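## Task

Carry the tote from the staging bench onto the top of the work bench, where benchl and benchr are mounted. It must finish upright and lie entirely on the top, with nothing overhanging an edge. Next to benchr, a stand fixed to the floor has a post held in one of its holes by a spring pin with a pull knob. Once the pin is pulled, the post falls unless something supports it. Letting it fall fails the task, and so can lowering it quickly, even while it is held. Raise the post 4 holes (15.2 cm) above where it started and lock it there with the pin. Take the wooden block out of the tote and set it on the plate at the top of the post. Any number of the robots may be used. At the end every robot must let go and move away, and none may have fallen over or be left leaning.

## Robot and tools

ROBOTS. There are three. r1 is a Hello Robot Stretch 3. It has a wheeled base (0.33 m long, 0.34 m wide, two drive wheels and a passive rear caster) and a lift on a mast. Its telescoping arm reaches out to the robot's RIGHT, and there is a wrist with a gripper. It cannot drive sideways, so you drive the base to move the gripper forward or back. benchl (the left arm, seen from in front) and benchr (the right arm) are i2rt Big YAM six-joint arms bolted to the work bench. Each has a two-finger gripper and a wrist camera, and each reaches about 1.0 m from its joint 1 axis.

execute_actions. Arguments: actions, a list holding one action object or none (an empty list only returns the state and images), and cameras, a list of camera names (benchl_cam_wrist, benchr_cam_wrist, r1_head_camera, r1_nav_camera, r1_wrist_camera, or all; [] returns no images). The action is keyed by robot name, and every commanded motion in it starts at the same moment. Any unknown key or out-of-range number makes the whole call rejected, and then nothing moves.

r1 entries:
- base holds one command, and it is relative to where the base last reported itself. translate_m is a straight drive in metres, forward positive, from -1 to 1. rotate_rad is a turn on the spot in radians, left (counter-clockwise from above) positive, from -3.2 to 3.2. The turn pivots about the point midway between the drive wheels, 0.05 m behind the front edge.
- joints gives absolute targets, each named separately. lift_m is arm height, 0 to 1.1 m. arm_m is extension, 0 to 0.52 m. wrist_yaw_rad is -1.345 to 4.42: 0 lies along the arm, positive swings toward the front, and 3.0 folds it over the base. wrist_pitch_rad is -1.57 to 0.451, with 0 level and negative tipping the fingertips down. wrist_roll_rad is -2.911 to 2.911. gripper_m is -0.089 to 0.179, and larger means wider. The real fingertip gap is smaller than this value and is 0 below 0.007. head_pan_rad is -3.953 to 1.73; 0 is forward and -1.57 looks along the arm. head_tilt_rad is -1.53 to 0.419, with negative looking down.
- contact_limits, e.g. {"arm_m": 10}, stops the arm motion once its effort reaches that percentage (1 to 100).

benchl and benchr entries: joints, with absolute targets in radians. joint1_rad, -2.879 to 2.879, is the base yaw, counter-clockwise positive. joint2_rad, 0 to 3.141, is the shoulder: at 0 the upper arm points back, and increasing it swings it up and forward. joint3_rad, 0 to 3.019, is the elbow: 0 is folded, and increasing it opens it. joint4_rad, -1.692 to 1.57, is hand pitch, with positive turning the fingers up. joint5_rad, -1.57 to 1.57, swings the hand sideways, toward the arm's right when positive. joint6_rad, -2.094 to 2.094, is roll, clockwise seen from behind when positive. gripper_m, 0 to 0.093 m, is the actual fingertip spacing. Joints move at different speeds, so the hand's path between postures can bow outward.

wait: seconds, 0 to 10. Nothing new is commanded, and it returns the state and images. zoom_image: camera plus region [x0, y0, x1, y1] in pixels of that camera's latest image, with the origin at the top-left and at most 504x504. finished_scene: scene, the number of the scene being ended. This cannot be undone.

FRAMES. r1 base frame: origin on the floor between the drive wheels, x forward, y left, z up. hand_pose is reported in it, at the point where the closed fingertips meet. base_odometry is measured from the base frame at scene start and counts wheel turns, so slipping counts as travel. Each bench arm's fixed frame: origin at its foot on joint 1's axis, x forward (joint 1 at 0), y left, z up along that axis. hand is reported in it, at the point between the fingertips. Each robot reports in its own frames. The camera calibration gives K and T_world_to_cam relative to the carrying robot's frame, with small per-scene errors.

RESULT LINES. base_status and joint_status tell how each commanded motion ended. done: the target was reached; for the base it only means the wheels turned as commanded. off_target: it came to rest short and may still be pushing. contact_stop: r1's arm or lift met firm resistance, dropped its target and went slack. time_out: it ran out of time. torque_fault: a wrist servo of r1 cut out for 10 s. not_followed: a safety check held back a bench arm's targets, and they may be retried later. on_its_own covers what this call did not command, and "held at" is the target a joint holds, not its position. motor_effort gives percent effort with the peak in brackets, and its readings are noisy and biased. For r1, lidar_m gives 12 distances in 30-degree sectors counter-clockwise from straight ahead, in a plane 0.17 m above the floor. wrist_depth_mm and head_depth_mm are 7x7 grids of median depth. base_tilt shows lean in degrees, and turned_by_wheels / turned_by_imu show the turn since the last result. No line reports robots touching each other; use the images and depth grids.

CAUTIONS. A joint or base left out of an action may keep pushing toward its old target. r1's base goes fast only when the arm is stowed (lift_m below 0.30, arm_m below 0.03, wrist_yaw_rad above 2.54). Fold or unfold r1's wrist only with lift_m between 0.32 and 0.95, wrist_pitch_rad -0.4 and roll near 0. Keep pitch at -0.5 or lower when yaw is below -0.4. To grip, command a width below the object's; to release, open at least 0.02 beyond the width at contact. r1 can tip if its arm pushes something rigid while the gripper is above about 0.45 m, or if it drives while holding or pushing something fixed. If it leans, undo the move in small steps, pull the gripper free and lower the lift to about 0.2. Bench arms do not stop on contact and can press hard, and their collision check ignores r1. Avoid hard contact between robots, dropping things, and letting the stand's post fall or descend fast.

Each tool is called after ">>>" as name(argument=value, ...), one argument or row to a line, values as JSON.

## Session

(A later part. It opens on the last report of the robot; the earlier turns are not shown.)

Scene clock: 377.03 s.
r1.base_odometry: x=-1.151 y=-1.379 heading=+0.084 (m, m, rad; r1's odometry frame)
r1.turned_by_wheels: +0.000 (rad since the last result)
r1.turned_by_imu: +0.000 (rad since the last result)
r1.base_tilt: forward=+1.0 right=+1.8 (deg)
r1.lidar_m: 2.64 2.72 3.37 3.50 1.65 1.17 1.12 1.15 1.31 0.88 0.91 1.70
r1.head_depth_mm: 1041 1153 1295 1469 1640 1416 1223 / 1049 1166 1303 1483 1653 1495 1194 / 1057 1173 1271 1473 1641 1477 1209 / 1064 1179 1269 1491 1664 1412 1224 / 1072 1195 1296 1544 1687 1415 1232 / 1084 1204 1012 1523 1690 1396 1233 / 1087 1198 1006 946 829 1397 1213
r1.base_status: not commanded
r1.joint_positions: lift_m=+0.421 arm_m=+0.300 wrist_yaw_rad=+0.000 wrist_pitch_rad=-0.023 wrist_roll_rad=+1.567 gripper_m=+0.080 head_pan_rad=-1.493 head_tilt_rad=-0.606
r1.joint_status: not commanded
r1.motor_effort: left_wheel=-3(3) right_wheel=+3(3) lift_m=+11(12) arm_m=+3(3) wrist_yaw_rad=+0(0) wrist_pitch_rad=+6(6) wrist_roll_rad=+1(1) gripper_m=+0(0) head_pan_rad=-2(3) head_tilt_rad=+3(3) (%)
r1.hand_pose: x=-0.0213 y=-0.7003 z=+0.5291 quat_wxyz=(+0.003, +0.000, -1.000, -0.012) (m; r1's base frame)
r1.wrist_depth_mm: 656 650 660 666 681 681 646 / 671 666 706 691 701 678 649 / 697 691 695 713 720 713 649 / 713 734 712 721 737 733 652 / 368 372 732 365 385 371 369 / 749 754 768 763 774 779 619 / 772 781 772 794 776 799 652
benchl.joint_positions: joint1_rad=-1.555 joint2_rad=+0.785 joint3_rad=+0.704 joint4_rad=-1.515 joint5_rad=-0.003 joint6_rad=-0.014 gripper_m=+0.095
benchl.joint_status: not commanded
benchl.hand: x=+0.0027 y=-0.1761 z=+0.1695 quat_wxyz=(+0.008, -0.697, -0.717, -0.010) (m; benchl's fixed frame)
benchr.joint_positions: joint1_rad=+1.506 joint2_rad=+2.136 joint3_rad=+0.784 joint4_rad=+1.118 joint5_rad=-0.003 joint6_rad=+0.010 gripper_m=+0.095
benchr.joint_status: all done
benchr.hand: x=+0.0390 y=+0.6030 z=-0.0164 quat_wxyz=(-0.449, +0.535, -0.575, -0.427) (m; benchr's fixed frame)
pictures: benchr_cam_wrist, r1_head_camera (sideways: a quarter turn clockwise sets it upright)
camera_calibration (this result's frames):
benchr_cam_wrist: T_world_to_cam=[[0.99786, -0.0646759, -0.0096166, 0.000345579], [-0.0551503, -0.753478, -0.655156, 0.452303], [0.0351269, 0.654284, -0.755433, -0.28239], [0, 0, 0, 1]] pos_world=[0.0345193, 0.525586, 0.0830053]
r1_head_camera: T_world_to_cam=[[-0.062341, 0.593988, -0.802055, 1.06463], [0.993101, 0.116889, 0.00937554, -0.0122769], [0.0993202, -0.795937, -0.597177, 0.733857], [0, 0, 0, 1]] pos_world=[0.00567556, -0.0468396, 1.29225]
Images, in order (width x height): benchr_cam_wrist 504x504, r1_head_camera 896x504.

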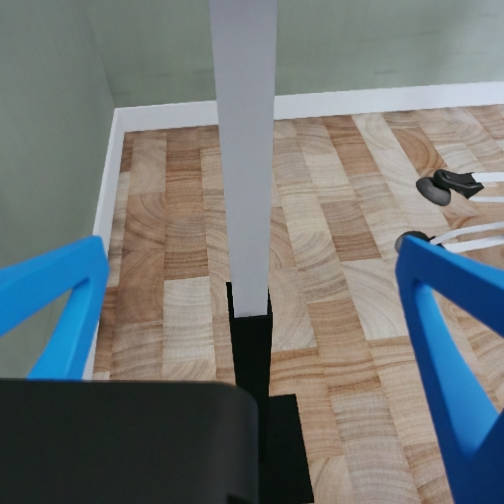

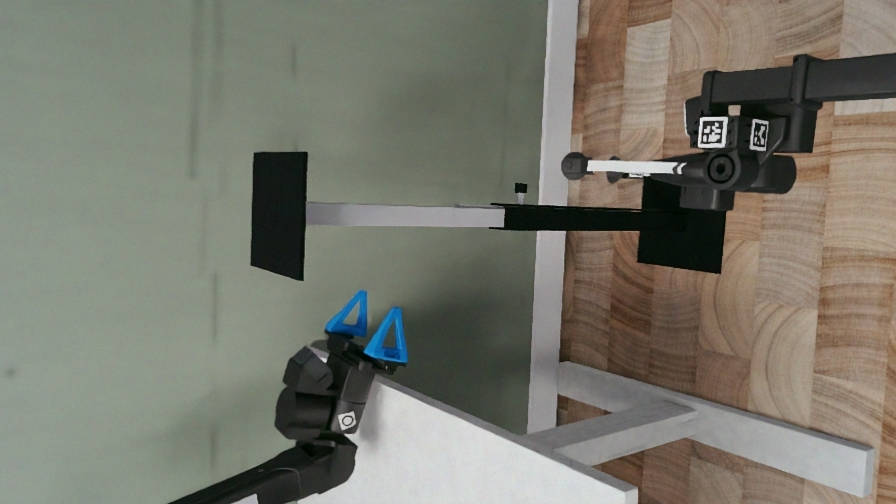

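>>> execute_actions(
  actions=[
    {"r1":{"base":{"translate_m":0.03},"joints":{"lift_m":0.376,"arm_m":0.44}},"benchr":{"joints":{"joint2_rad":2.253,"joint3_rad":1.175,"joint4_rad":0.835}}},
  ],
  cameras=["r1_head_camera","benchr_cam_wrist","r1_wrist_camera"],
)

Scene clock: 387.30 s.
r1.base_odometry: x=-1.121 y=-1.376 heading=+0.084 (m, m, rad; r1's odometry frame)
r1.turned_by_wheels: +0.000 (rad since the last result)
r1.turned_by_imu: +0.001 (rad since the last result)
r1.base_tilt: forward=+1.1 right=+1.9 (deg)
r1.lidar_m: 2.61 2.68 3.36 3.07 1.69 1.20 1.15 1.18 1.30 0.88 0.90 1.70
r1.head_depth_mm: 1046 1154 1298 1473 1625 1414 1215 / 1051 1166 1311 1492 1658 1390 1222 / 1055 1174 960 1465 1298 1382 1229 / 1063 1177 1046 1513 1660 1418 1233 / 1074 1195 986 1543 1673 1431 1234 / 1076 1181 1102 1021 1621 1379 1234 / 1068 905 1254 942 782 1444 1219
r1.base_status: done
r1.joint_positions: lift_m=+0.377 arm_m=+0.440 wrist_yaw_rad=+0.000 wrist_pitch_rad=-0.023 wrist_roll_rad=+1.567 gripper_m=+0.080 head_pan_rad=-1.493 head_tilt_rad=-0.606
r1.joint_status: all done
r1.motor_effort: left_wheel=-3(6) right_wheel=+3(7) lift_m=+12(9) arm_m=+3(3) wrist_yaw_rad=-1(1) wrist_pitch_rad=+6(6) wrist_roll_rad=+1(1) gripper_m=-1(1) head_pan_rad=-3(3) head_tilt_rad=+3(2) (%)
r1.hand_pose: x=-0.0213 y=-0.8403 z=+0.4852 quat_wxyz=(+0.003, +0.000, -1.000, -0.012) (m; r1's base frame)
r1.wrist_depth_mm: 523 524 530 540 536 536 537 / 532 531 543 552 553 556 546 / 550 550 562 570 563 573 562 / 566 574 577 588 585 591 569 / 573 586 592 251 588 594 542 / 218 218 216 218 218 220 219 / 611 620 625 631 633 631 547
benchl.joint_positions: joint1_rad=-1.555 joint2_rad=+0.785 joint3_rad=+0.704 joint4_rad=-1.515 joint5_rad=-0.003 joint6_rad=-0.014 gripper_m=+0.095
benchl.joint_status: not commanded
benchl.hand: x=+0.0027 y=-0.1761 z=+0.1695 quat_wxyz=(+0.008, -0.697, -0.717, -0.010) (m; benchl's fixed frame)
benchr.joint_positions: joint1_rad=+1.506 joint2_rad=+2.247 joint3_rad=+1.161 joint4_rad=+0.854 joint5_rad=-0.003 joint6_rad=+0.010 gripper_m=+0.095
benchr.joint_status: all done
benchr.hand: x=+0.0471 y=+0.7275 z=-0.0117 quat_wxyz=(-0.450, +0.534, -0.574, -0.427) (m; benchr's fixed frame)
pictures: benchr_cam_wrist, r1_head_camera (sideways: a quarter turn clockwise sets it upright), r1_wrist_camera
camera_calibration (this result's frames):
benchr_cam_wrist: T_world_to_cam=[[0.997861, -0.0646576, -0.00961655, 0.000375054], [-0.0550694, -0.75223, -0.656595, 0.548738], [0.03522, 0.655721, -0.754182, -0.361689], [0, 0, 0, 1]] pos_world=[0.0425831, 0.649968, 0.0875229]
r1_head_camera: T_world_to_cam=[[-0.0623348, 0.593912, -0.802111, 1.06471], [0.993101, 0.116889, 0.00937181, -0.0122721], [0.0993242, -0.795993, -0.597101, 0.733758], [0, 0, 0, 1]] pos_world=[0.00567561, -0.0468405, 1.29226]
r1_wrist_camera: T_world_to_cam=[[-0.00930036, 0.0250205, -0.999644, 0.512462], [0.976587, 0.215092, -0.00370222, 0.233178], [0.214923, -0.976273, -0.0264351, -0.637689], [0, 0, 0, 1]] pos_world=[-0.0858984, -0.685535, 0.496286]
Images, in order (width x height): benchr_cam_wrist 504x504, r1_head_camera 896x504, r1_wrist_camera 644x364.

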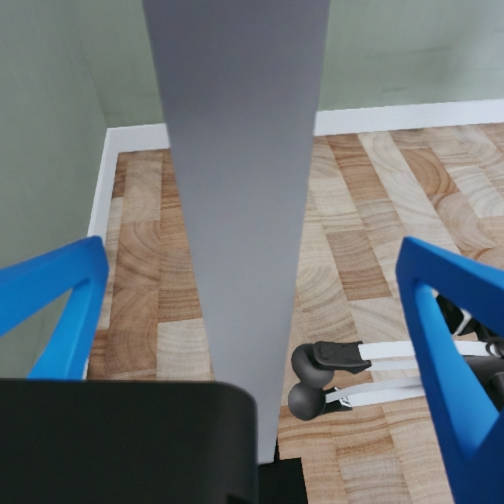

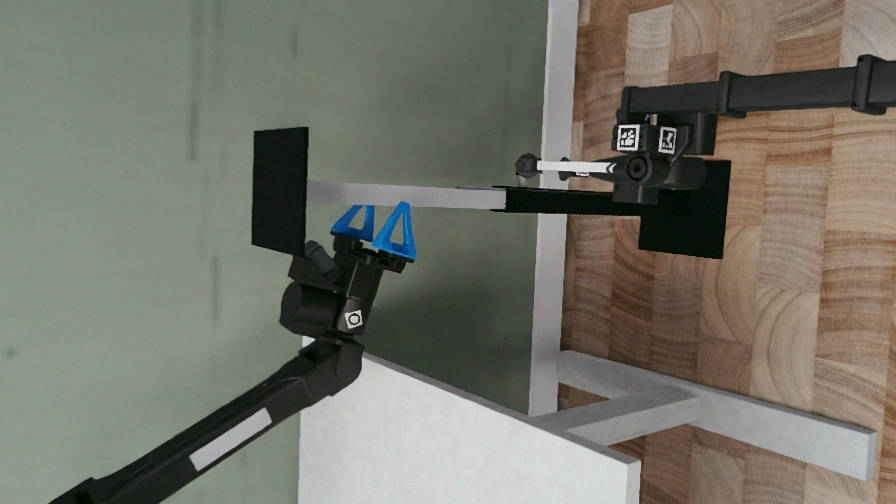

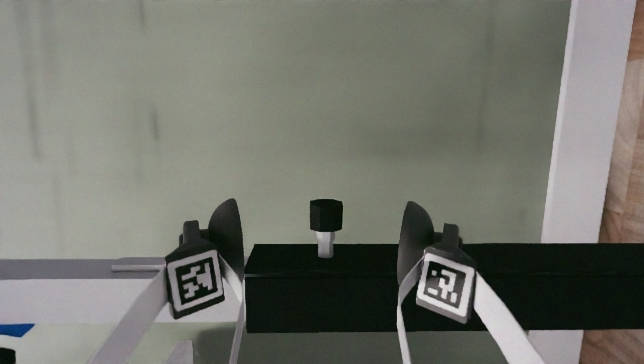

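>>> execute_actions(
  actions=[
    {"r1":{"base":{"translate_m":0.01},"joints":{"arm_m":0.52}},"benchr":{"joints":{"joint2_rad":2.31,"joint3_rad":1.33,"joint4_rad":0.725}}},
  ],
  cameras=["r1_head_camera","benchr_cam_wrist","r1_wrist_camera"],
)

>>> execute_actions(
  actions=[
    {"r1":{"joints":{"gripper_m":0.0}},"benchr":{"joints":{"gripper_m":0.0}}},
  ],
  cameras=["r1_head_camera","benchr_cam_wrist","r1_wrist_camera"],
)

Scene clock: 404.93 s.
r1.base_odometry: x=-1.111 y=-1.376 heading=+0.084 (m, m, rad; r1's odometry frame)
r1.turned_by_wheels: +0.000 (rad since the last result)
r1.turned_by_imu: +0.001 (rad since the last result)
r1.base_tilt: forward=+1.1 right=+1.9 (deg)
r1.lidar_m: 2.60 2.67 3.33 3.09 1.71 1.22 1.16 1.19 1.30 0.88 0.89 1.69
r1.head_depth_mm: 1041 1155 1292 1471 1634 1431 1224 / 1047 1162 1302 1493 1647 1425 1228 / 1056 1172 939 1463 1324 1388 1226 / 1062 1179 971 1518 1669 1416 1236 / 1072 1193 976 1549 1678 1432 1231 / 1083 1148 1195 1011 1534 1374 1229 / 1063 1203 1252 944 759 1428 1224
r1.base_status: done
r1.joint_positions: lift_m=+0.377 arm_m=+0.520 wrist_yaw_rad=+0.000 wrist_pitch_rad=-0.023 wrist_roll_rad=+1.567 gripper_m=+0.080 head_pan_rad=-1.493 head_tilt_rad=-0.606
r1.joint_status: all done
r1.motor_effort: left_wheel=-2(3) right_wheel=+3(8) lift_m=+12(12) arm_m=+3(4) wrist_yaw_rad=-1(0) wrist_pitch_rad=+7(6) wrist_roll_rad=+1(1) gripper_m=+0(1) head_pan_rad=-3(3) head_tilt_rad=+3(3) (%)
r1.hand_pose: x=-0.0213 y=-0.9203 z=+0.4852 quat_wxyz=(+0.003, +0.000, -1.000, -0.012) (m; r1's base frame)
r1.wrist_depth_mm: 450 446 457 454 458 465 465 / 458 465 466 473 480 473 475 / 476 476 477 489 488 492 484 / 487 484 493 498 498 503 498 / 500 503 504 514 512 522 513 / 520 515 517 156 343 525 516 / 143 143 136 134 133 138 142
benchl.joint_positions: joint1_rad=-1.555 joint2_rad=+0.785 joint3_rad=+0.704 joint4_rad=-1.515 joint5_rad=-0.003 joint6_rad=-0.014 gripper_m=+0.095
benchl.joint_status: not commanded
benchl.hand: x=+0.0027 y=-0.1761 z=+0.1695 quat_wxyz=(+0.008, -0.697, -0.717, -0.010) (m; benchl's fixed frame)
benchr.joint_positions: joint1_rad=+1.506 joint2_rad=+2.288 joint3_rad=+1.305 joint4_rad=+0.744 joint5_rad=-0.003 joint6_rad=+0.010 gripper_m=+0.095
benchr.joint_status: all done
benchr.hand: x=+0.0499 y=+0.7709 z=-0.0055 quat_wxyz=(-0.448, +0.536, -0.576, -0.425) (m; benchr's fixed frame)
pictures: benchr_cam_wrist, r1_head_camera (sideways: a quarter turn clockwise sets it upright), r1_wrist_camera
camera_calibration (this result's frames):
benchr_cam_wrist: T_world_to_cam=[[0.997856, -0.0647308, -0.00961654, 0.000489803], [-0.055392, -0.757207, -0.650822, 0.589459], [0.0348465, 0.64996, -0.759169, -0.381115], [0, 0, 0, 1]] pos_world=[0.0454431, 0.694084, 0.0943074]
r1_head_camera: T_world_to_cam=[[-0.0623334, 0.593895, -0.802125, 1.06472], [0.993101, 0.116889, 0.00937094, -0.0122709], [0.0993253, -0.796006, -0.597083, 0.733735], [0, 0, 0, 1]] pos_world=[0.00567562, -0.0468407, 1.29226]
r1_wrist_camera: T_world_to_cam=[[-0.00929725, 0.0250157, -0.999644, 0.514461], [0.976586, 0.215096, -0.00370011, 0.250385], [0.214927, -0.976273, -0.0264298, -0.715787], [0, 0, 0, 1]] pos_world=[-0.085898, -0.76553, 0.496286]
Images, in order (width x height): benchr_cam_wrist 504x504, r1_head_camera 896x504, r1_wrist_camera 644x364.

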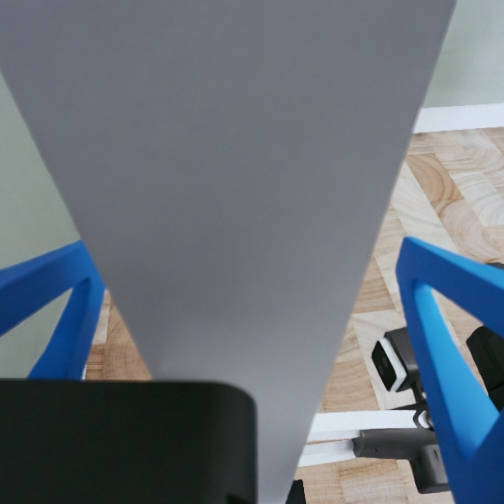

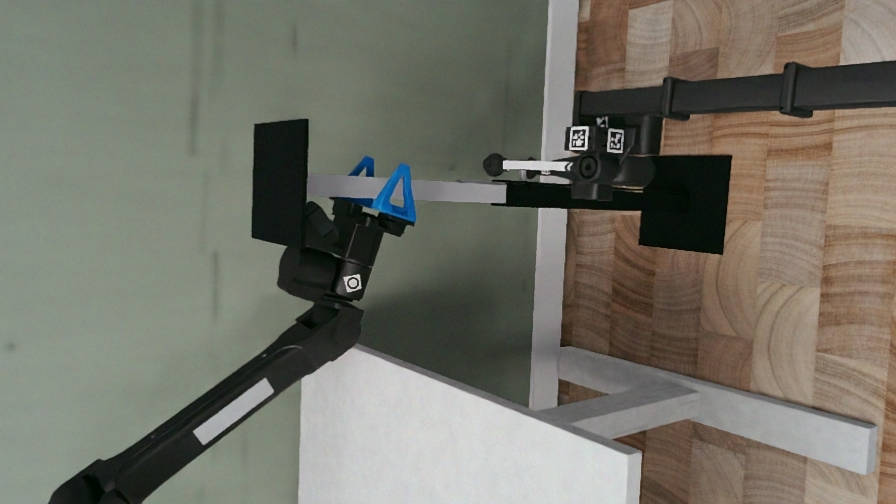

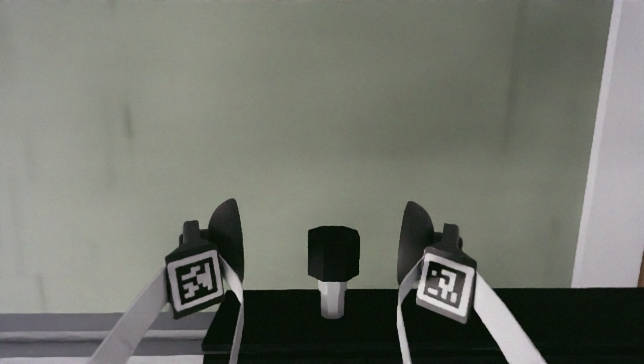

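Scene clock: 406.23 s.
r1.base_odometry: x=-1.111 y=-1.376 heading=+0.084 (m, m, rad; r1's odometry frame)
r1.turned_by_wheels: +0.000 (rad since the last result)
r1.turned_by_imu: +0.000 (rad since the last result)
r1.base_tilt: forward=+1.0 right=+2.0 (deg)
r1.lidar_m: 2.60 2.67 3.34 3.08 1.71 1.21 1.16 1.19 1.30 0.87 0.89 1.69
r1.head_depth_mm: 1041 1145 1289 1476 1634 1421 1220 / 1044 1161 1308 1494 1661 1422 1224 / 1053 1173 939 1473 1321 1378 1223 / 1066 1186 965 1537 1669 1419 1230 / 1069 1188 973 1534 1670 1435 1231 / 1080 1146 1191 1017 1530 1364 1231 / 1060 1198 1251 946 761 1431 1231
r1.base_status: not commanded
r1.joint_positions: lift_m=+0.377 arm_m=+0.520 wrist_yaw_rad=+0.001 wrist_pitch_rad=-0.032 wrist_roll_rad=+1.567 gripper_m=+0.000 head_pan_rad=-1.493 head_tilt_rad=-0.606
r1.joint_status: all done
r1.motor_effort: left_wheel=-2(3) right_wheel=+3(3) lift_m=+13(13) arm_m=-1(3) wrist_yaw_rad=-1(0) wrist_pitch_rad=+9(10) wrist_roll_rad=+1(1) gripper_m=-10(87) head_pan_rad=-2(2) head_tilt_rad=+3(3) (%)
r1.hand_pose: x=-0.0212 y=-0.9204 z=+0.4827 quat_wxyz=(+0.003, +0.000, -1.000, -0.017) (m; r1's base frame)
r1.wrist_depth_mm: 445 449 453 458 461 465 462 / 453 464 464 470 475 476 483 / 469 475 476 480 488 490 487 / 478 487 486 495 504 504 492 / 497 490 495 143 510 534 515 / 505 515 516 144 536 541 518 / 141 143 133 134 134 142 140
benchl.joint_positions: joint1_rad=-1.555 joint2_rad=+0.785 joint3_rad=+0.704 joint4_rad=-1.515 joint5_rad=-0.003 joint6_rad=-0.014 gripper_m=+0.095
benchl.joint_status: not commanded
benchl.hand: x=+0.0027 y=-0.1761 z=+0.1695 quat_wxyz=(+0.008, -0.697, -0.717, -0.010) (m; benchl's fixed frame)
benchr.joint_positions: joint1_rad=+1.508 joint2_rad=+2.288 joint3_rad=+1.305 joint4_rad=+0.743 joint5_rad=-0.013 joint6_rad=-0.007 gripper_m=+0.029
benchr.joint_status: gripper_m off_target (ended at +0.029, target +0.000)
benchr.hand: x=+0.0467 y=+0.7712 z=-0.0055 quat_wxyz=(-0.448, +0.544, -0.569, -0.425) (m; benchr's fixed frame)
pictures: benchr_cam_wrist, r1_head_camera (sideways: a quarter turn clockwise sets it upright), r1_wrist_camera
camera_calibration (this result's frames):
benchr_cam_wrist: T_world_to_cam=[[0.998778, -0.0492237, 0.00432228, -0.00825663], [-0.0345734, -0.758643, -0.650589, 0.589632], [0.0353035, 0.649645, -0.759418, -0.380975], [0, 0, 0, 1]] pos_world=[0.0420819, 0.694412, 0.0943243]
r1_head_camera: T_world_to_cam=[[-0.0623334, 0.593894, -0.802125, 1.06472], [0.993101, 0.116889, 0.00937093, -0.0122709], [0.0993253, -0.796006, -0.597083, 0.733735], [0, 0, 0, 1]] pos_world=[0.00567562, -0.0468407, 1.29226]
r1_wrist_camera: T_world_to_cam=[[-0.00930295, 0.0345619, -0.999359, 0.520607], [0.976553, 0.215273, -0.00164564, 0.249525], [0.215078, -0.975942, -0.0357542, -0.711132], [0, 0, 0, 1]] pos_world=[-0.0858825, -0.765733, 0.495259]
Images, in order (width x height): benchr_cam_wrist 504x504, r1_head_camera 896x504, r1_wrist_camera 644x364.

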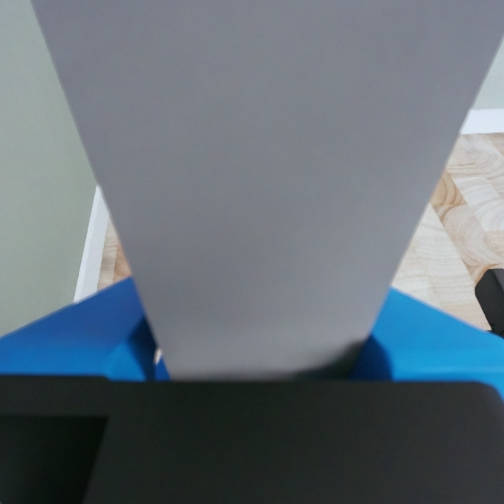

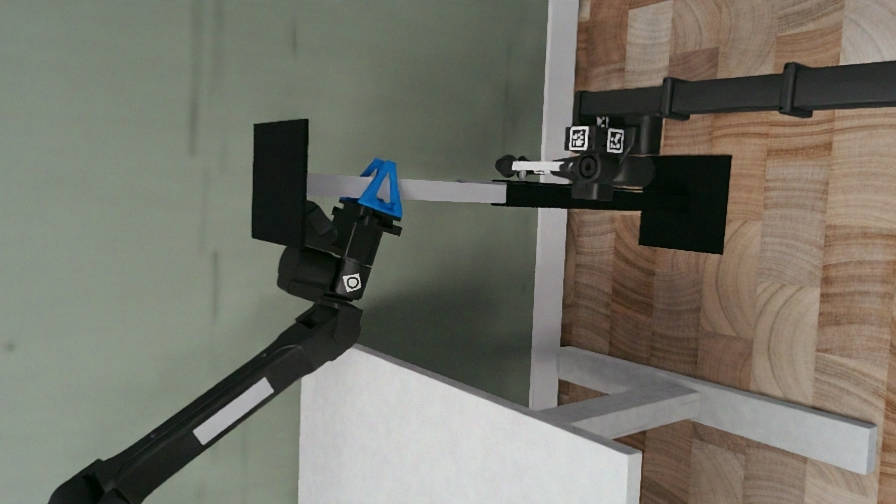

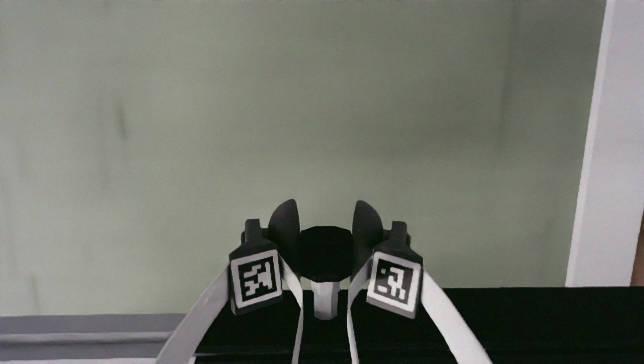

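>>> execute_actions(
  actions=[
    {"r1":{"joints":{"gripper_m":-0.03}},"benchr":{"joints":{"joint2_rad":2.26}}},
  ],
  cameras=[],
)

>>> execute_actions(
  actions=[
    {"r1":{"base":{"translate_m":-0.02}}},
  ],
  cameras=["r1_head_camera","r1_wrist_camera"],
)

Scene clock: 416.33 s.
r1.base_odometry: x=-1.111 y=-1.376 heading=+0.084 (m, m, rad; r1's odometry frame)
r1.turned_by_wheels: +0.000 (rad since the last result)
r1.turned_by_imu: +0.001 (rad since the last result)
r1.base_tilt: forward=+1.1 right=+2.0 (deg)
r1.lidar_m: 2.60 2.68 3.35 3.08 1.71 1.21 1.16 1.19 1.30 0.88 0.89 1.70
r1.head_depth_mm: 1037 1158 1300 1466 1637 1422 1223 / 1047 1158 1309 1487 1663 1425 1223 / 1051 1163 935 1467 1323 1379 1231 / 1057 1185 966 1513 1660 1421 1227 / 1072 1189 977 1539 1669 1416 1235 / 1082 1148 1199 1009 1525 1363 1235 / 1057 1194 1255 947 760 1441 1225
r1.base_status: not commanded
r1.joint_positions: lift_m=+0.377 arm_m=+0.520 wrist_yaw_rad=+0.002 wrist_pitch_rad=-0.032 wrist_roll_rad=+1.567 gripper_m=-0.029 head_pan_rad=-1.493 head_tilt_rad=-0.606
r1.joint_status: all done
r1.motor_effort: left_wheel=-2(3) right_wheel=+2(2) lift_m=+13(14) arm_m=-1(1) wrist_yaw_rad=-2(1) wrist_pitch_rad=+9(9) wrist_roll_rad=+1(1) gripper_m=-21(95) head_pan_rad=-2(3) head_tilt_rad=+3(3) (%)
r1.hand_pose: x=-0.0210 y=-0.9205 z=+0.4828 quat_wxyz=(+0.003, +0.001, -1.000, -0.016) (m; r1's base frame)
r1.wrist_depth_mm: 446 444 451 456 459 469 462 / 456 463 466 472 473 480 470 / 470 466 476 478 487 493 496 / 483 479 492 495 506 505 501 / 492 495 494 142 519 522 513 / 510 518 513 144 524 534 521 / 141 142 133 133 134 142 141
benchl.joint_positions: joint1_rad=-1.555 joint2_rad=+0.785 joint3_rad=+0.704 joint4_rad=-1.515 joint5_rad=-0.003 joint6_rad=-0.014 gripper_m=+0.095
benchl.joint_status: not commanded
benchl.hand: x=+0.0027 y=-0.1761 z=+0.1695 quat_wxyz=(+0.008, -0.697, -0.717, -0.010) (m; benchl's fixed frame)
benchr.joint_positions: joint1_rad=+1.508 joint2_rad=+2.288 joint3_rad=+1.305 joint4_rad=+0.743 joint5_rad=-0.013 joint6_rad=-0.007 gripper_m=+0.029
benchr.joint_status: all done
benchr.hand: x=+0.0467 y=+0.7712 z=-0.0052 quat_wxyz=(-0.448, +0.544, -0.569, -0.425) (m; benchr's fixed frame)
pictures: none
No camera images: the call's "cameras" was empty. Leave "cameras" out to get every camera's image.

Scene clock: 417.50 s.
r1.base_odometry: x=-1.131 y=-1.377 heading=+0.085 (m, m, rad; r1's odometry frame)
r1.turned_by_wheels: +0.001 (rad since the last result)
r1.turned_by_imu: +0.002 (rad since the last result)
r1.base_tilt: forward=+1.1 right=+2.0 (deg)
r1.lidar_m: 2.62 2.69 3.35 3.10 1.68 1.19 1.14 1.17 1.30 0.88 0.90 1.70
r1.head_depth_mm: 1040 1154 1291 1459 1628 1424 1225 / 1050 1157 1304 1481 1652 1425 1228 / 1059 1175 940 1429 1242 1396 1227 / 1066 1184 960 1521 1646 1420 1236 / 1072 1189 979 1539 1686 1427 1231 / 1081 1168 1142 1054 1617 1379 1237 / 1066 1149 1256 946 783 1431 1202
r1.base_status: done
r1.joint_positions: lift_m=+0.377 arm_m=+0.520 wrist_yaw_rad=+0.053 wrist_pitch_rad=-0.032 wrist_roll_rad=+1.567 gripper_m=-0.029 head_pan_rad=-1.493 head_tilt_rad=-0.606
r1.joint_status: not commanded
r1.on_its_own: left_wheel is at rest, and its effort (+19) is outside its rest range (-18 to +18); right_wheel is at rest, and its effort (-31) is outside its rest range (-18 to +18); wrist_yaw_rad is at rest, and its effort (-50) is outside its rest range (-12 to +12)
r1.motor_effort: left_wheel=+19(23) right_wheel=-31(32) lift_m=+14(13) arm_m=-1(1) wrist_yaw_rad=-50(51) wrist_pitch_rad=+9(9) wrist_roll_rad=+1(1) gripper_m=-20(19) head_pan_rad=-2(4) head_tilt_rad=+3(3) (%)
r1.hand_pose: x=-0.0077 y=-0.9201 z=+0.4828 quat_wxyz=(+0.003, +0.027, -1.000, -0.016) (m; r1's base frame)
r1.wrist_depth_mm: 429 438 450 448 452 449 456 / 446 450 458 464 466 471 474 / 463 472 479 487 485 489 488 / 486 496 494 501 503 508 507 / 499 506 508 149 525 530 521 / 522 532 527 145 543 542 534 / 145 145 140 140 141 141 142
benchl.joint_positions: joint1_rad=-1.555 joint2_rad=+0.785 joint3_rad=+0.704 joint4_rad=-1.515 joint5_rad=-0.003 joint6_rad=-0.014 gripper_m=+0.095
benchl.joint_status: not commanded
benchl.hand: x=+0.0027 y=-0.1761 z=+0.1695 quat_wxyz=(+0.008, -0.697, -0.717, -0.010) (m; benchl's fixed frame)
benchr.joint_positions: joint1_rad=+1.508 joint2_rad=+2.288 joint3_rad=+1.305 joint4_rad=+0.743 joint5_rad=-0.013 joint6_rad=-0.007 gripper_m=+0.029
benchr.joint_status: not commanded
benchr.hand: x=+0.0467 y=+0.7712 z=-0.0052 quat_wxyz=(-0.448, +0.544, -0.569, -0.425) (m; benchr's fixed frame)
pictures: r1_head_camera (sideways: a quarter turn clockwise sets it upright), r1_wrist_camera
camera_calibration (this result's frames):
r1_head_camera: T_world_to_cam=[[-0.0623326, 0.593885, -0.802131, 1.06473], [0.993101, 0.116889, 0.00937048, -0.0122703], [0.0993257, -0.796013, -0.597074, 0.733723], [0, 0, 0, 1]] pos_world=[0.00567563, -0.0468408, 1.29226]
r1_wrist_camera: T_world_to_cam=[[-0.0110794, 0.0333421, -0.999383, 0.519744], [0.963816, 0.266564, -0.00179176, 0.283452], [0.26634, -0.96324, -0.035089, -0.701973], [0, 0, 0, 1]] pos_world=[-0.0804738, -0.769057, 0.495299]
Images, in order (width x height): r1_head_camera 896x504, r1_wrist_camera 644x364.

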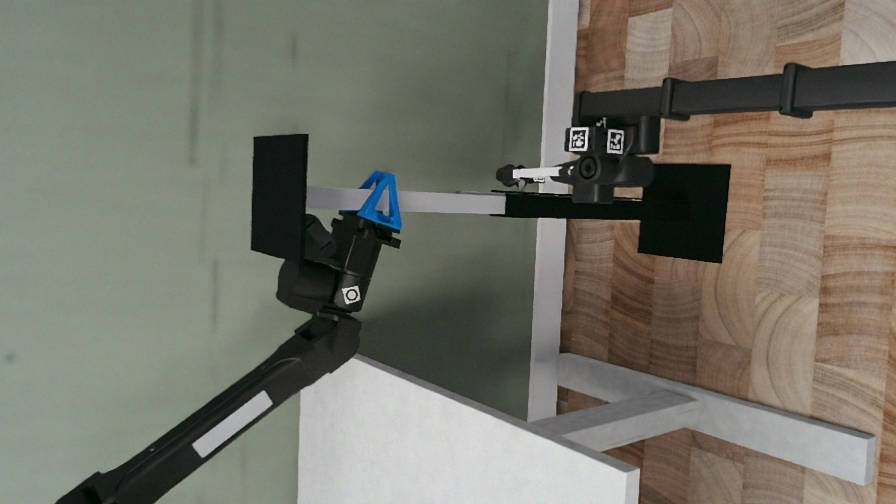

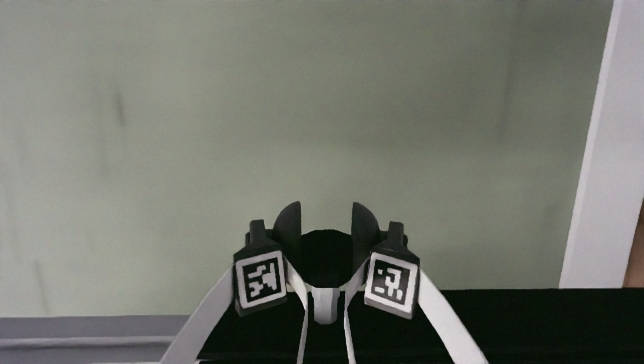

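>>> execute_actions(
  actions=[
    {"benchr":{"joints":{"joint2_rad":2.215}}},
  ],
  cameras=["r1_wrist_camera"],
)

Scene clock: 425.63 s.
r1.base_odometry: x=-1.131 y=-1.377 heading=+0.084 (m, m, rad; r1's odometry frame)
r1.turned_by_wheels: -0.001 (rad since the last result)
r1.turned_by_imu: -0.001 (rad since the last result)
r1.base_tilt: forward=+1.0 right=+1.9 (deg)
r1.lidar_m: 2.62 2.69 3.35 3.08 1.68 1.20 1.14 1.17 1.30 0.88 0.90 1.70
r1.head_depth_mm: 1035 1154 1287 1473 1644 1417 1233 / 1049 1161 1304 1486 1645 1430 1223 / 1061 1171 938 1426 1311 1393 1225 / 1060 1186 960 1531 1658 1413 1233 / 1077 1194 985 1535 1684 1430 1232 / 1083 1173 1139 1057 1620 1380 1227 / 1071 1156 1253 950 781 1440 1213
r1.base_status: not commanded
r1.joint_positions: lift_m=+0.377 arm_m=+0.520 wrist_yaw_rad=+0.077 wrist_pitch_rad=-0.032 wrist_roll_rad=+1.567 gripper_m=-0.029 head_pan_rad=-1.493 head_tilt_rad=-0.606
r1.joint_status: not commanded
r1.on_its_own: wrist_yaw_rad is held at +0.070, not at your +0.000, by its stall guard, which is not easing now
r1.motor_effort: left_wheel=+3(3) right_wheel=-6(6) lift_m=+14(13) arm_m=-1(1) wrist_yaw_rad=-6(6) wrist_pitch_rad=+9(9) wrist_roll_rad=+1(1) gripper_m=-19(19) head_pan_rad=-3(3) head_tilt_rad=+3(2) (%)
r1.hand_pose: x=-0.0018 y=-0.9197 z=+0.4828 quat_wxyz=(+0.003, +0.038, -0.999, -0.016) (m; r1's base frame)
r1.wrist_depth_mm: 434 439 443 441 446 456 455 / 446 456 458 461 468 470 470 / 470 467 480 484 486 489 487 / 488 485 496 495 502 508 507 / 501 515 512 147 517 530 526 / 527 527 536 147 547 174 175 / 145 145 137 138 138 144 145
benchl.joint_positions: joint1_rad=-1.555 joint2_rad=+0.785 joint3_rad=+0.704 joint4_rad=-1.515 joint5_rad=-0.003 joint6_rad=-0.014 gripper_m=+0.095
benchl.joint_status: not commanded
benchl.hand: x=+0.0027 y=-0.1761 z=+0.1695 quat_wxyz=(+0.008, -0.697, -0.717, -0.010) (m; benchl's fixed frame)
benchr.joint_positions: joint1_rad=+1.508 joint2_rad=+2.284 joint3_rad=+1.305 joint4_rad=+0.733 joint5_rad=-0.013 joint6_rad=-0.007 gripper_m=+0.029
benchr.joint_status: all done
benchr.hand: x=+0.0467 y=+0.7712 z=-0.0047 quat_wxyz=(-0.446, +0.545, -0.570, -0.423) (m; benchr's fixed frame)
pictures: r1_wrist_camera
camera_calibration (this result's frames):
r1_wrist_camera: T_world_to_cam=[[-0.0118176, 0.0330685, -0.999383, 0.519546], [0.957375, 0.288844, -0.00176333, 0.298119], [0.288607, -0.956805, -0.0350724, -0.697224], [0, 0, 0, 1]] pos_world=[-0.0780476, -0.770398, 0.495298]
Images, in order (width x height): r1_wrist_camera 644x364.

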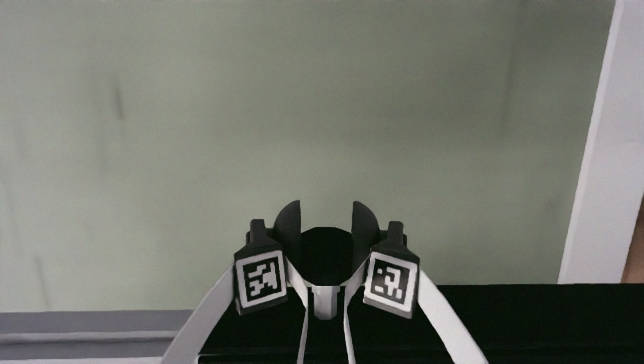

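>>> execute_actions(
  actions=[
    {"r1":{"joints":{"wrist_yaw_rad":-0.02}}},
  ],
  cameras=["r1_wrist_camera"],
)

Scene clock: 430.53 s.
r1.base_odometry: x=-1.131 y=-1.377 heading=+0.085 (m, m, rad; r1's odometry frame)
r1.turned_by_wheels: +0.001 (rad since the last result)
r1.turned_by_imu: +0.002 (rad since the last result)
r1.base_tilt: forward=+1.1 right=+2.0 (deg)
r1.lidar_m: 2.62 2.69 3.37 3.09 1.67 1.20 1.14 1.17 1.30 0.88 0.90 1.70
r1.head_depth_mm: 1038 1154 1288 1475 1643 1417 1231 / 1048 1162 1297 1497 1646 1430 1229 / 1051 1176 938 1433 1236 1394 1222 / 1062 1180 961 1522 1650 1413 1230 / 1071 1189 981 1549 1682 1428 1228 / 1079 1164 1144 1057 1615 1376 1231 / 1060 1158 1252 943 781 1431 1211
r1.base_status: not commanded
r1.joint_positions: lift_m=+0.377 arm_m=+0.520 wrist_yaw_rad=+0.046 wrist_pitch_rad=-0.032 wrist_roll_rad=+1.567 gripper_m=-0.029 head_pan_rad=-1.493 head_tilt_rad=-0.606
r1.joint_status: wrist_yaw_rad off_target (ended at +0.046, target -0.020)
r1.on_its_own: left_wheel is at rest, and its effort (+21) is outside its rest range (-18 to +18); right_wheel is at rest, and its effort (-33) is outside its rest range (-18 to +18); wrist_yaw_rad is at rest, and its effort (-62) is outside its rest range (-12 to +12)
r1.motor_effort: left_wheel=+21(21) right_wheel=-33(33) lift_m=+14(14) arm_m=-1(1) wrist_yaw_rad=-62(58) wrist_pitch_rad=+9(9) wrist_roll_rad=+1(1) gripper_m=-19(19) head_pan_rad=-3(3) head_tilt_rad=+2(2) (%)
r1.hand_pose: x=-0.0097 y=-0.9202 z=+0.4828 quat_wxyz=(+0.003, +0.023, -1.000, -0.016) (m; r1's base frame)
r1.wrist_depth_mm: 441 439 446 453 450 457 462 / 449 452 463 464 465 477 473 / 462 467 475 482 490 493 489 / 484 487 494 497 495 512 503 / 502 497 513 150 520 532 522 / 521 520 525 145 544 539 531 / 146 146 142 142 142 143 144
benchl.joint_positions: joint1_rad=-1.555 joint2_rad=+0.785 joint3_rad=+0.704 joint4_rad=-1.515 joint5_rad=-0.003 joint6_rad=-0.014 gripper_m=+0.095
benchl.joint_status: not commanded
benchl.hand: x=+0.0027 y=-0.1761 z=+0.1695 quat_wxyz=(+0.008, -0.697, -0.717, -0.010) (m; benchl's fixed frame)
benchr.joint_positions: joint1_rad=+1.508 joint2_rad=+2.284 joint3_rad=+1.305 joint4_rad=+0.733 joint5_rad=-0.013 joint6_rad=-0.007 gripper_m=+0.029
benchr.joint_status: not commanded
benchr.hand: x=+0.0467 y=+0.7712 z=-0.0047 quat_wxyz=(-0.446, +0.545, -0.570, -0.423) (m; benchr's fixed frame)
pictures: r1_wrist_camera
camera_calibration (this result's frames):
r1_wrist_camera: T_world_to_cam=[[-0.0107874, 0.0334188, -0.999383, 0.519801], [0.965863, 0.259047, -0.00176319, 0.278482], [0.258829, -0.965286, -0.0350724, -0.703503], [0, 0, 0, 1]] pos_world=[-0.0812819, -0.768593, 0.495298]
Images, in order (width x height): r1_wrist_camera 644x364.

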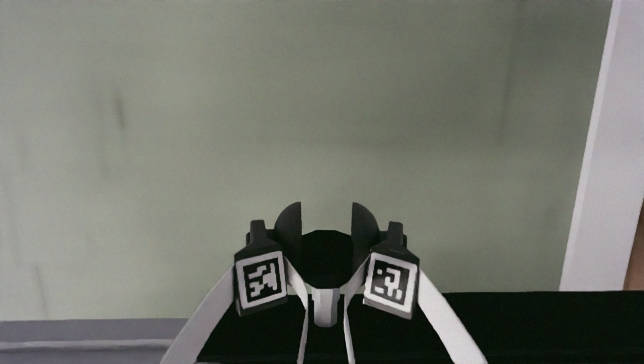

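>>> execute_actions(
  actions=[
    {"r1":{"joints":{"wrist_yaw_rad":0.07,"gripper_m":0.08}},"benchr":{"joints":{"joint2_rad":2.25}}},
  ],
  cameras=[],
)

>>> execute_actions(
  actions=[
    {"r1":{"joints":{"arm_m":0.4}}},
  ],
  cameras=[],
)

>>> execute_actions(
  actions=[
    {"r1":{"joints":{"arm_m":0.0,"wrist_yaw_rad":0,"wrist_roll_rad":0},"base":{"translate_m":-0.54}}},
  ],
  cameras=[],
)

>>> execute_actions(
  actions=[
    {"r1":{"base":{"rotate_rad":1.555}}},
  ],
  cameras=["r1_nav_camera"],
)

>>> execute_actions(
  actions=[
    {"r1":{"base":{"translate_m":-0.8}}},
  ],
  cameras=["r1_nav_camera","r1_head_camera","r1_wrist_camera"],
)

Scene clock: 451.33 s.
r1.base_odometry: x=-1.131 y=-1.377 heading=+0.084 (m, m, rad; r1's odometry frame)
r1.turned_by_wheels: -0.001 (rad since the last result)
r1.turned_by_imu: -0.001 (rad since the last result)
r1.base_tilt: forward=+1.1 right=+2.0 (deg)
r1.lidar_m: 2.62 2.69 3.36 3.08 1.68 1.20 1.14 1.17 1.30 0.88 0.90 1.70
r1.head_depth_mm: 1042 1157 1294 1480 1637 1417 1221 / 1045 1171 1306 1493 1653 1430 1226 / 1052 1173 939 1435 1290 1384 1232 / 1068 1182 963 1516 1673 1422 1230 / 1071 1188 983 1538 1687 1435 1225 / 1082 1164 1139 1061 1610 1385 1229 / 1069 1151 1252 945 782 1427 1217
r1.base_status: not commanded
r1.joint_positions: lift_m=+0.377 arm_m=+0.520 wrist_yaw_rad=+0.072 wrist_pitch_rad=-0.024 wrist_roll_rad=+1.567 gripper_m=+0.080 head_pan_rad=-1.493 head_tilt_rad=-0.606
r1.joint_status: all done
r1.motor_effort: left_wheel=-2(4) right_wheel=+1(8) lift_m=+13(14) arm_m=-1(1) wrist_yaw_rad=-2(14) wrist_pitch_rad=+6(9) wrist_roll_rad=+1(1) gripper_m=+0(81) head_pan_rad=-2(2) head_tilt_rad=+3(2) (%)
r1.hand_pose: x=-0.0029 y=-0.9200 z=+0.4847 quat_wxyz=(+0.003, +0.036, -0.999, -0.012) (m; r1's base frame)
r1.wrist_depth_mm: 438 437 441 445 448 446 450 / 451 454 459 458 468 471 462 / 467 471 476 485 486 485 484 / 489 495 496 500 511 505 506 / 505 510 511 520 520 521 524 / 532 531 528 159 356 549 535 / 145 147 139 140 140 140 142
benchl.joint_positions: joint1_rad=-1.555 joint2_rad=+0.785 joint3_rad=+0.704 joint4_rad=-1.515 joint5_rad=-0.003 joint6_rad=-0.014 gripper_m=+0.095
benchl.joint_status: not commanded
benchl.hand: x=+0.0027 y=-0.1761 z=+0.1695 quat_wxyz=(+0.008, -0.697, -0.717, -0.010) (m; benchl's fixed frame)
benchr.joint_positions: joint1_rad=+1.508 joint2_rad=+2.284 joint3_rad=+1.305 joint4_rad=+0.733 joint5_rad=-0.013 joint6_rad=-0.007 gripper_m=+0.029
benchr.joint_status: all done
benchr.hand: x=+0.0467 y=+0.7712 z=-0.0047 quat_wxyz=(-0.446, +0.545, -0.570, -0.423) (m; benchr's fixed frame)
pictures: none
No camera images: the call's "cameras" was empty. Leave "cameras" out to get every camera's image.

Scene clock: 453.47 s.
r1.base_odometry: x=-1.131 y=-1.377 heading=+0.084 (m, m, rad; r1's odometry frame)
r1.turned_by_wheels: +0.000 (rad since the last result)
r1.turned_by_imu: +0.000 (rad since the last result)
r1.base_tilt: forward=+1.1 right=+2.0 (deg)
r1.lidar_m: 2.62 2.69 3.38 3.10 1.68 1.19 1.14 1.17 1.30 0.88 0.90 1.70
r1.head_depth_mm: 1034 1152 1282 1469 1650 1424 1228 / 1052 1165 1306 1493 1657 - 1218 / 1054 1175 937 1441 1611 1360 1229 / 1064 1181 967 1531 1665 1427 1232 / 1074 1193 982 1537 1698 1430 1236 / 1081 1167 1143 1060 1625 1366 1229 / 1074 1150 1250 942 785 1439 1216
r1.base_status: not commanded
r1.joint_positions: lift_m=+0.377 arm_m=+0.400 wrist_yaw_rad=+0.071 wrist_pitch_rad=-0.023 wrist_roll_rad=+1.567 gripper_m=+0.080 head_pan_rad=-1.493 head_tilt_rad=-0.606
r1.joint_status: all done
r1.motor_effort: left_wheel=-1(0) right_wheel=+1(1) lift_m=+14(14) arm_m=-2(3) wrist_yaw_rad=-1(2) wrist_pitch_rad=+6(7) wrist_roll_rad=+1(1) gripper_m=+0(1) head_pan_rad=-3(3) head_tilt_rad=+3(2) (%)
r1.hand_pose: x=-0.0032 y=-0.8002 z=+0.4849 quat_wxyz=(+0.003, +0.036, -0.999, -0.012) (m; r1's base frame)
r1.wrist_depth_mm: 554 549 554 555 560 570 557 / 577 569 582 578 582 584 567 / 585 592 592 609 602 599 587 / 608 613 621 608 623 620 606 / 256 258 255 254 255 258 260 / 668 663 670 686 684 695 543 / 696 698 713 710 714 707 597
benchl.joint_positions: joint1_rad=-1.555 joint2_rad=+0.785 joint3_rad=+0.704 joint4_rad=-1.515 joint5_rad=-0.003 joint6_rad=-0.014 gripper_m=+0.095
benchl.joint_status: not commanded
benchl.hand: x=+0.0027 y=-0.1761 z=+0.1695 quat_wxyz=(+0.008, -0.697, -0.717, -0.010) (m; benchl's fixed frame)
benchr.joint_positions: joint1_rad=+1.508 joint2_rad=+2.284 joint3_rad=+1.305 joint4_rad=+0.733 joint5_rad=-0.013 joint6_rad=-0.007 gripper_m=+0.029
benchr.joint_status: not commanded
benchr.hand: x=+0.0467 y=+0.7712 z=-0.0047 quat_wxyz=(-0.446, +0.545, -0.570, -0.423) (m; benchr's fixed frame)
pictures: none
No camera images: the call's "cameras" was empty. Leave "cameras" out to get every camera's image.

Scene clock: 459.93 s.
r1.base_odometry: x=-1.669 y=-1.422 heading=+0.084 (m, m, rad; r1's odometry frame)
r1.turned_by_wheels: +0.000 (rad since the last result)
r1.turned_by_imu: +0.001 (rad since the last result)
r1.base_tilt: forward=+1.1 right=+1.9 (deg)
r1.lidar_m: 3.13 3.24 3.61 2.73 0.89 0.63 0.60 0.62 0.83 1.26 1.04 1.25
r1.head_depth_mm: 1061 1165 1314 1493 1654 1426 1226 / 1060 1189 1335 1512 1660 1428 1239 / 1073 1191 1339 1526 1668 1421 1226 / 1081 1204 1354 1539 1684 1429 1237 / 1089 1215 1372 1563 1714 1443 1239 / 1098 1221 1384 1584 1719 1435 1231 / 1112 1232 1393 1577 1569 1432 1239
r1.base_status: done
r1.joint_positions: lift_m=+0.377 arm_m=+0.000 wrist_yaw_rad=+0.001 wrist_pitch_rad=-0.023 wrist_roll_rad=+0.006 gripper_m=+0.080 head_pan_rad=-1.493 head_tilt_rad=-0.606
r1.joint_status: all done
r1.motor_effort: left_wheel=-2(7) right_wheel=+3(1) lift_m=+14(13) arm_m=-2(2) wrist_yaw_rad=-1(1) wrist_pitch_rad=+6(6) wrist_roll_rad=-4(5) gripper_m=-1(1) head_pan_rad=-2(2) head_tilt_rad=+2(3) (%)
r1.hand_pose: x=-0.0213 y=-0.4010 z=+0.4853 quat_wxyz=(+0.705, +0.009, -0.709, -0.008) (m; r1's base frame)
r1.wrist_depth_mm: 920 928 937 963 986 954 683 / 948 952 993 981 - - 682 / - 998 - - - - 698 / - - - - - - 695 / - - - - - - 684 / 942 - - - - 928 704 / 793 839 837 835 834 813 700
benchl.joint_positions: joint1_rad=-1.555 joint2_rad=+0.785 joint3_rad=+0.704 joint4_rad=-1.515 joint5_rad=-0.003 joint6_rad=-0.014 gripper_m=+0.095
benchl.joint_status: not commanded
benchl.hand: x=+0.0027 y=-0.1761 z=+0.1695 quat_wxyz=(+0.008, -0.697, -0.717, -0.010) (m; benchl's fixed frame)
benchr.joint_positions: joint1_rad=+1.508 joint2_rad=+2.284 joint3_rad=+1.305 joint4_rad=+0.733 joint5_rad=-0.013 joint6_rad=-0.007 gripper_m=+0.029
benchr.joint_status: not commanded
benchr.hand: x=+0.0467 y=+0.7712 z=-0.0047 quat_wxyz=(-0.446, +0.545, -0.570, -0.423) (m; benchr's fixed frame)
pictures: none
No camera images: the call's "cameras" was empty. Leave "cameras" out to get every camera's image.

Scene clock: 463.33 s.
r1.base_odometry: x=-1.669 y=-1.422 heading=+1.638 (m, m, rad; r1's odometry frame)
r1.turned_by_wheels: +1.555 (rad since the last result)
r1.turned_by_imu: +1.572 (rad since the last result)
r1.base_tilt: forward=+1.1 right=+1.9 (deg)
r1.lidar_m: 3.03 0.91 0.64 0.60 0.62 0.81 1.26 1.04 1.25 3.14 3.22 3.57
r1.head_depth_mm: 2726 2994 2781 2109 1695 1426 1223 / 2742 3003 2822 2108 1701 1425 1237 / 2770 2999 2791 2100 1697 1436 1231 / 2755 3084 2833 2126 1710 1429 1227 / 2821 3075 2822 2116 1717 1434 1227 / 2806 3133 2813 2144 1706 1430 1230 / 2816 3158 2889 2163 1717 1447 1228
r1.base_status: done
r1.joint_positions: lift_m=+0.377 arm_m=+0.000 wrist_yaw_rad=+0.001 wrist_pitch_rad=-0.023 wrist_roll_rad=+0.006 gripper_m=+0.080 head_pan_rad=-1.493 head_tilt_rad=-0.606
r1.joint_status: not commanded
r1.motor_effort: left_wheel=-4(6) right_wheel=+4(7) lift_m=+13(14) arm_m=-2(2) wrist_yaw_rad=+0(1) wrist_pitch_rad=+6(6) wrist_roll_rad=-4(4) gripper_m=+0(0) head_pan_rad=-3(3) head_tilt_rad=+3(3) (%)
r1.hand_pose: x=-0.0213 y=-0.4010 z=+0.4853 quat_wxyz=(+0.705, +0.009, -0.709, -0.008) (m; r1's base frame)
r1.wrist_depth_mm: - - - - - 854 751 / - - - - - - - / - - - - - - - / - - - - - - - / - - - - - - - / - - - - - - 987 / 815 841 825 824 819 807 833
benchl.joint_positions: joint1_rad=-1.555 joint2_rad=+0.785 joint3_rad=+0.704 joint4_rad=-1.515 joint5_rad=-0.003 joint6_rad=-0.014 gripper_m=+0.095
benchl.joint_status: not commanded
benchl.hand: x=+0.0027 y=-0.1761 z=+0.1695 quat_wxyz=(+0.008, -0.697, -0.717, -0.010) (m; benchl's fixed frame)
benchr.joint_positions: joint1_rad=+1.508 joint2_rad=+2.284 joint3_rad=+1.305 joint4_rad=+0.733 joint5_rad=-0.013 joint6_rad=-0.007 gripper_m=+0.029
benchr.joint_status: not commanded
benchr.hand: x=+0.0467 y=+0.7712 z=-0.0047 quat_wxyz=(-0.446, +0.545, -0.570, -0.423) (m; benchr's fixed frame)
pictures: r1_nav_camera (sideways: a quarter turn counterclockwise sets it upright)
camera_calibration (this result's frames):
r1_nav_camera: T_world_to_cam=[[0.0563929, -0.562165, 0.8251, -1.03225], [-0.997768, -0.0613315, 0.0264073, 0.0249273], [0.0357594, -0.824748, -0.564369, 0.694086], [0, 0, 0, 1]] pos_world=[0.0582634, -0.00632219, 1.24278]
Images, in order (width x height): r1_nav_camera 672x504.

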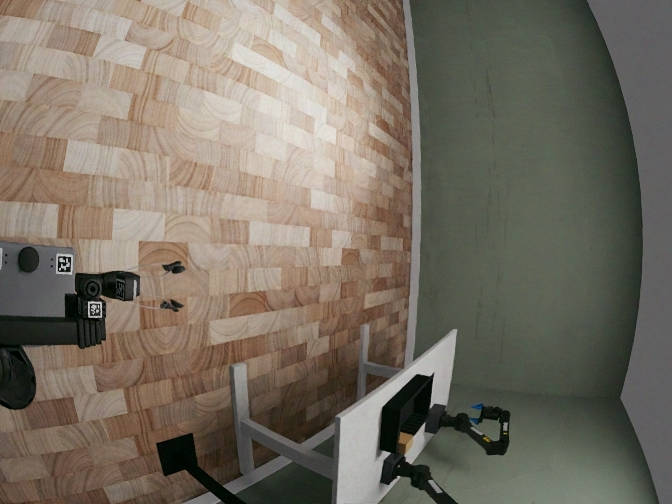

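Scene clock: 472.40 s.
r1.base_odometry: x=-1.615 y=-2.221 heading=+1.638 (m, m, rad; r1's odometry frame)
r1.turned_by_wheels: +0.000 (rad since the last result)
r1.turned_by_imu: +0.000 (rad since the last result)
r1.base_tilt: forward=+1.1 right=+1.9 (deg)
r1.lidar_m: 2.80 0.84 0.59 0.55 0.57 0.50 0.47 0.48 0.63 0.59 3.27 4.26
r1.head_depth_mm: 837 1615 1175 673 1627 1419 1229 / 1583 1262 851 674 1534 1331 1207 / 2773 1830 1221 1196 1443 1427 1198 / 2816 1844 1228 1980 1714 1427 1226 / 2822 2981 1224 2007 1719 1434 1225 / 2808 3169 2884 2059 1708 1434 1230 / 2855 3223 2835 2144 1719 1441 1231
r1.base_status: done
r1.joint_positions: lift_m=+0.377 arm_m=+0.000 wrist_yaw_rad=+0.001 wrist_pitch_rad=-0.023 wrist_roll_rad=+0.006 gripper_m=+0.080 head_pan_rad=-1.493 head_tilt_rad=-0.606
r1.joint_status: not commanded
r1.motor_effort: left_wheel=-3(8) right_wheel=+3(5) lift_m=+14(14) arm_m=-2(2) wrist_yaw_rad=-1(1) wrist_pitch_rad=+6(7) wrist_roll_rad=-4(4) gripper_m=+0(0) head_pan_rad=-3(3) head_tilt_rad=+3(2) (%)
r1.hand_pose: x=-0.0213 y=-0.4010 z=+0.4853 quat_wxyz=(+0.705, +0.009, -0.709, -0.008) (m; r1's base frame)
r1.wrist_depth_mm: - 871 746 690 592 650 501 / - - - - 959 721 507 / - - - - 996 727 500 / - - - - 996 731 507 / - - - - 367 735 505 / - - - 896 378 696 518 / 836 825 842 822 782 741 510
benchl.joint_positions: joint1_rad=-1.555 joint2_rad=+0.785 joint3_rad=+0.704 joint4_rad=-1.515 joint5_rad=-0.003 joint6_rad=-0.014 gripper_m=+0.095
benchl.joint_status: not commanded
benchl.hand: x=+0.0027 y=-0.1761 z=+0.1695 quat_wxyz=(+0.008, -0.697, -0.717, -0.010) (m; benchl's fixed frame)
benchr.joint_positions: joint1_rad=+1.508 joint2_rad=+2.284 joint3_rad=+1.305 joint4_rad=+0.733 joint5_rad=-0.013 joint6_rad=-0.007 gripper_m=+0.029
benchr.joint_status: not commanded
benchr.hand: x=+0.0467 y=+0.7712 z=-0.0047 quat_wxyz=(-0.446, +0.545, -0.570, -0.423) (m; benchr's fixed frame)
pictures: r1_head_camera (sideways: a quarter turn clockwise sets it upright), r1_nav_camera (sideways: a quarter turn counterclockwise sets it upright), r1_wrist_camera
camera_calibration (this result's frames):
r1_head_camera: T_world_to_cam=[[-0.0623234, 0.593787, -0.802205, 1.06483], [0.993101, 0.116888, 0.0093656, -0.012264], [0.0993293, -0.796087, -0.596975, 0.733594], [0, 0, 0, 1]] pos_world=[0.0056756, -0.046842, 1.29226]
r1_nav_camera: T_world_to_cam=[[0.0563929, -0.562165, 0.8251, -1.03225], [-0.997768, -0.0613315, 0.0264073, 0.0249273], [0.0357594, -0.824748, -0.564369, 0.694086], [0, 0, 0, 1]] pos_world=[0.0582634, -0.00632219, 1.24278]
r1_wrist_camera: T_world_to_cam=[[-0.999999, 0.00102859, -0.0010506, -0.0137586], [0.0012651, 0.237856, -0.9713, 0.596597], [-0.000749183, -0.9713, -0.237857, -0.108749], [0, 0, 0, 1]] pos_world=[-0.0145948, -0.247518, 0.553593]
Images, in order (width x height): r1_head_camera 896x504, r1_nav_camera 672x504, r1_wrist_camera 644x364.

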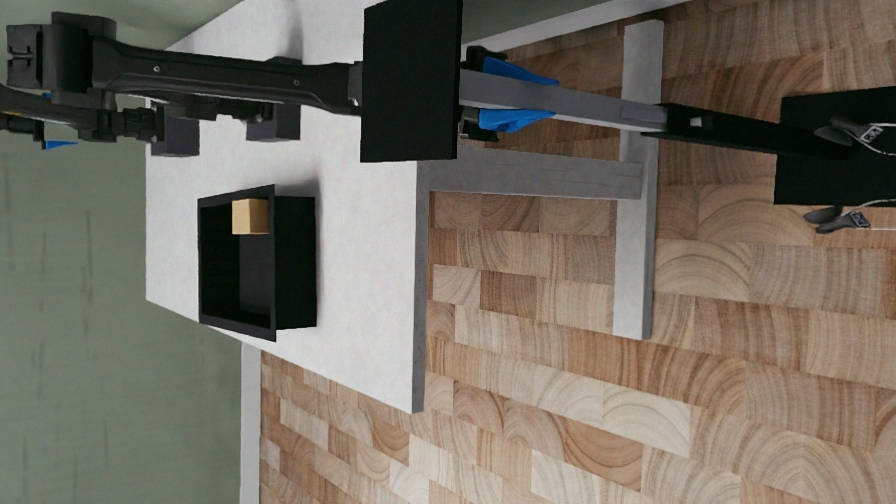

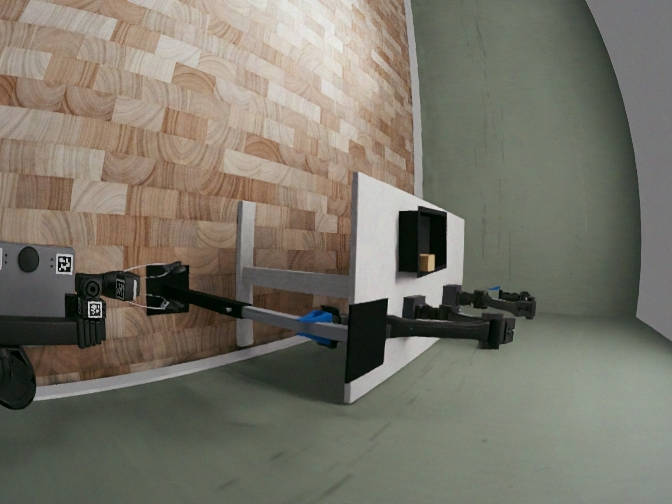

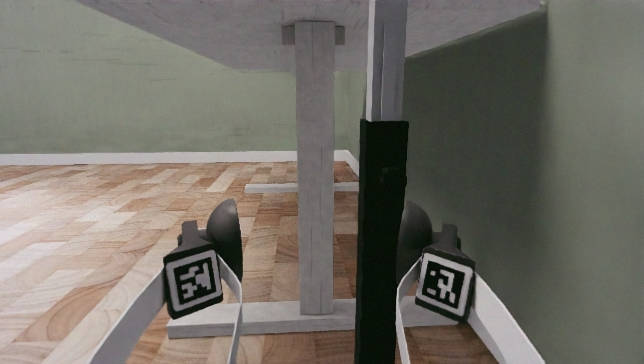

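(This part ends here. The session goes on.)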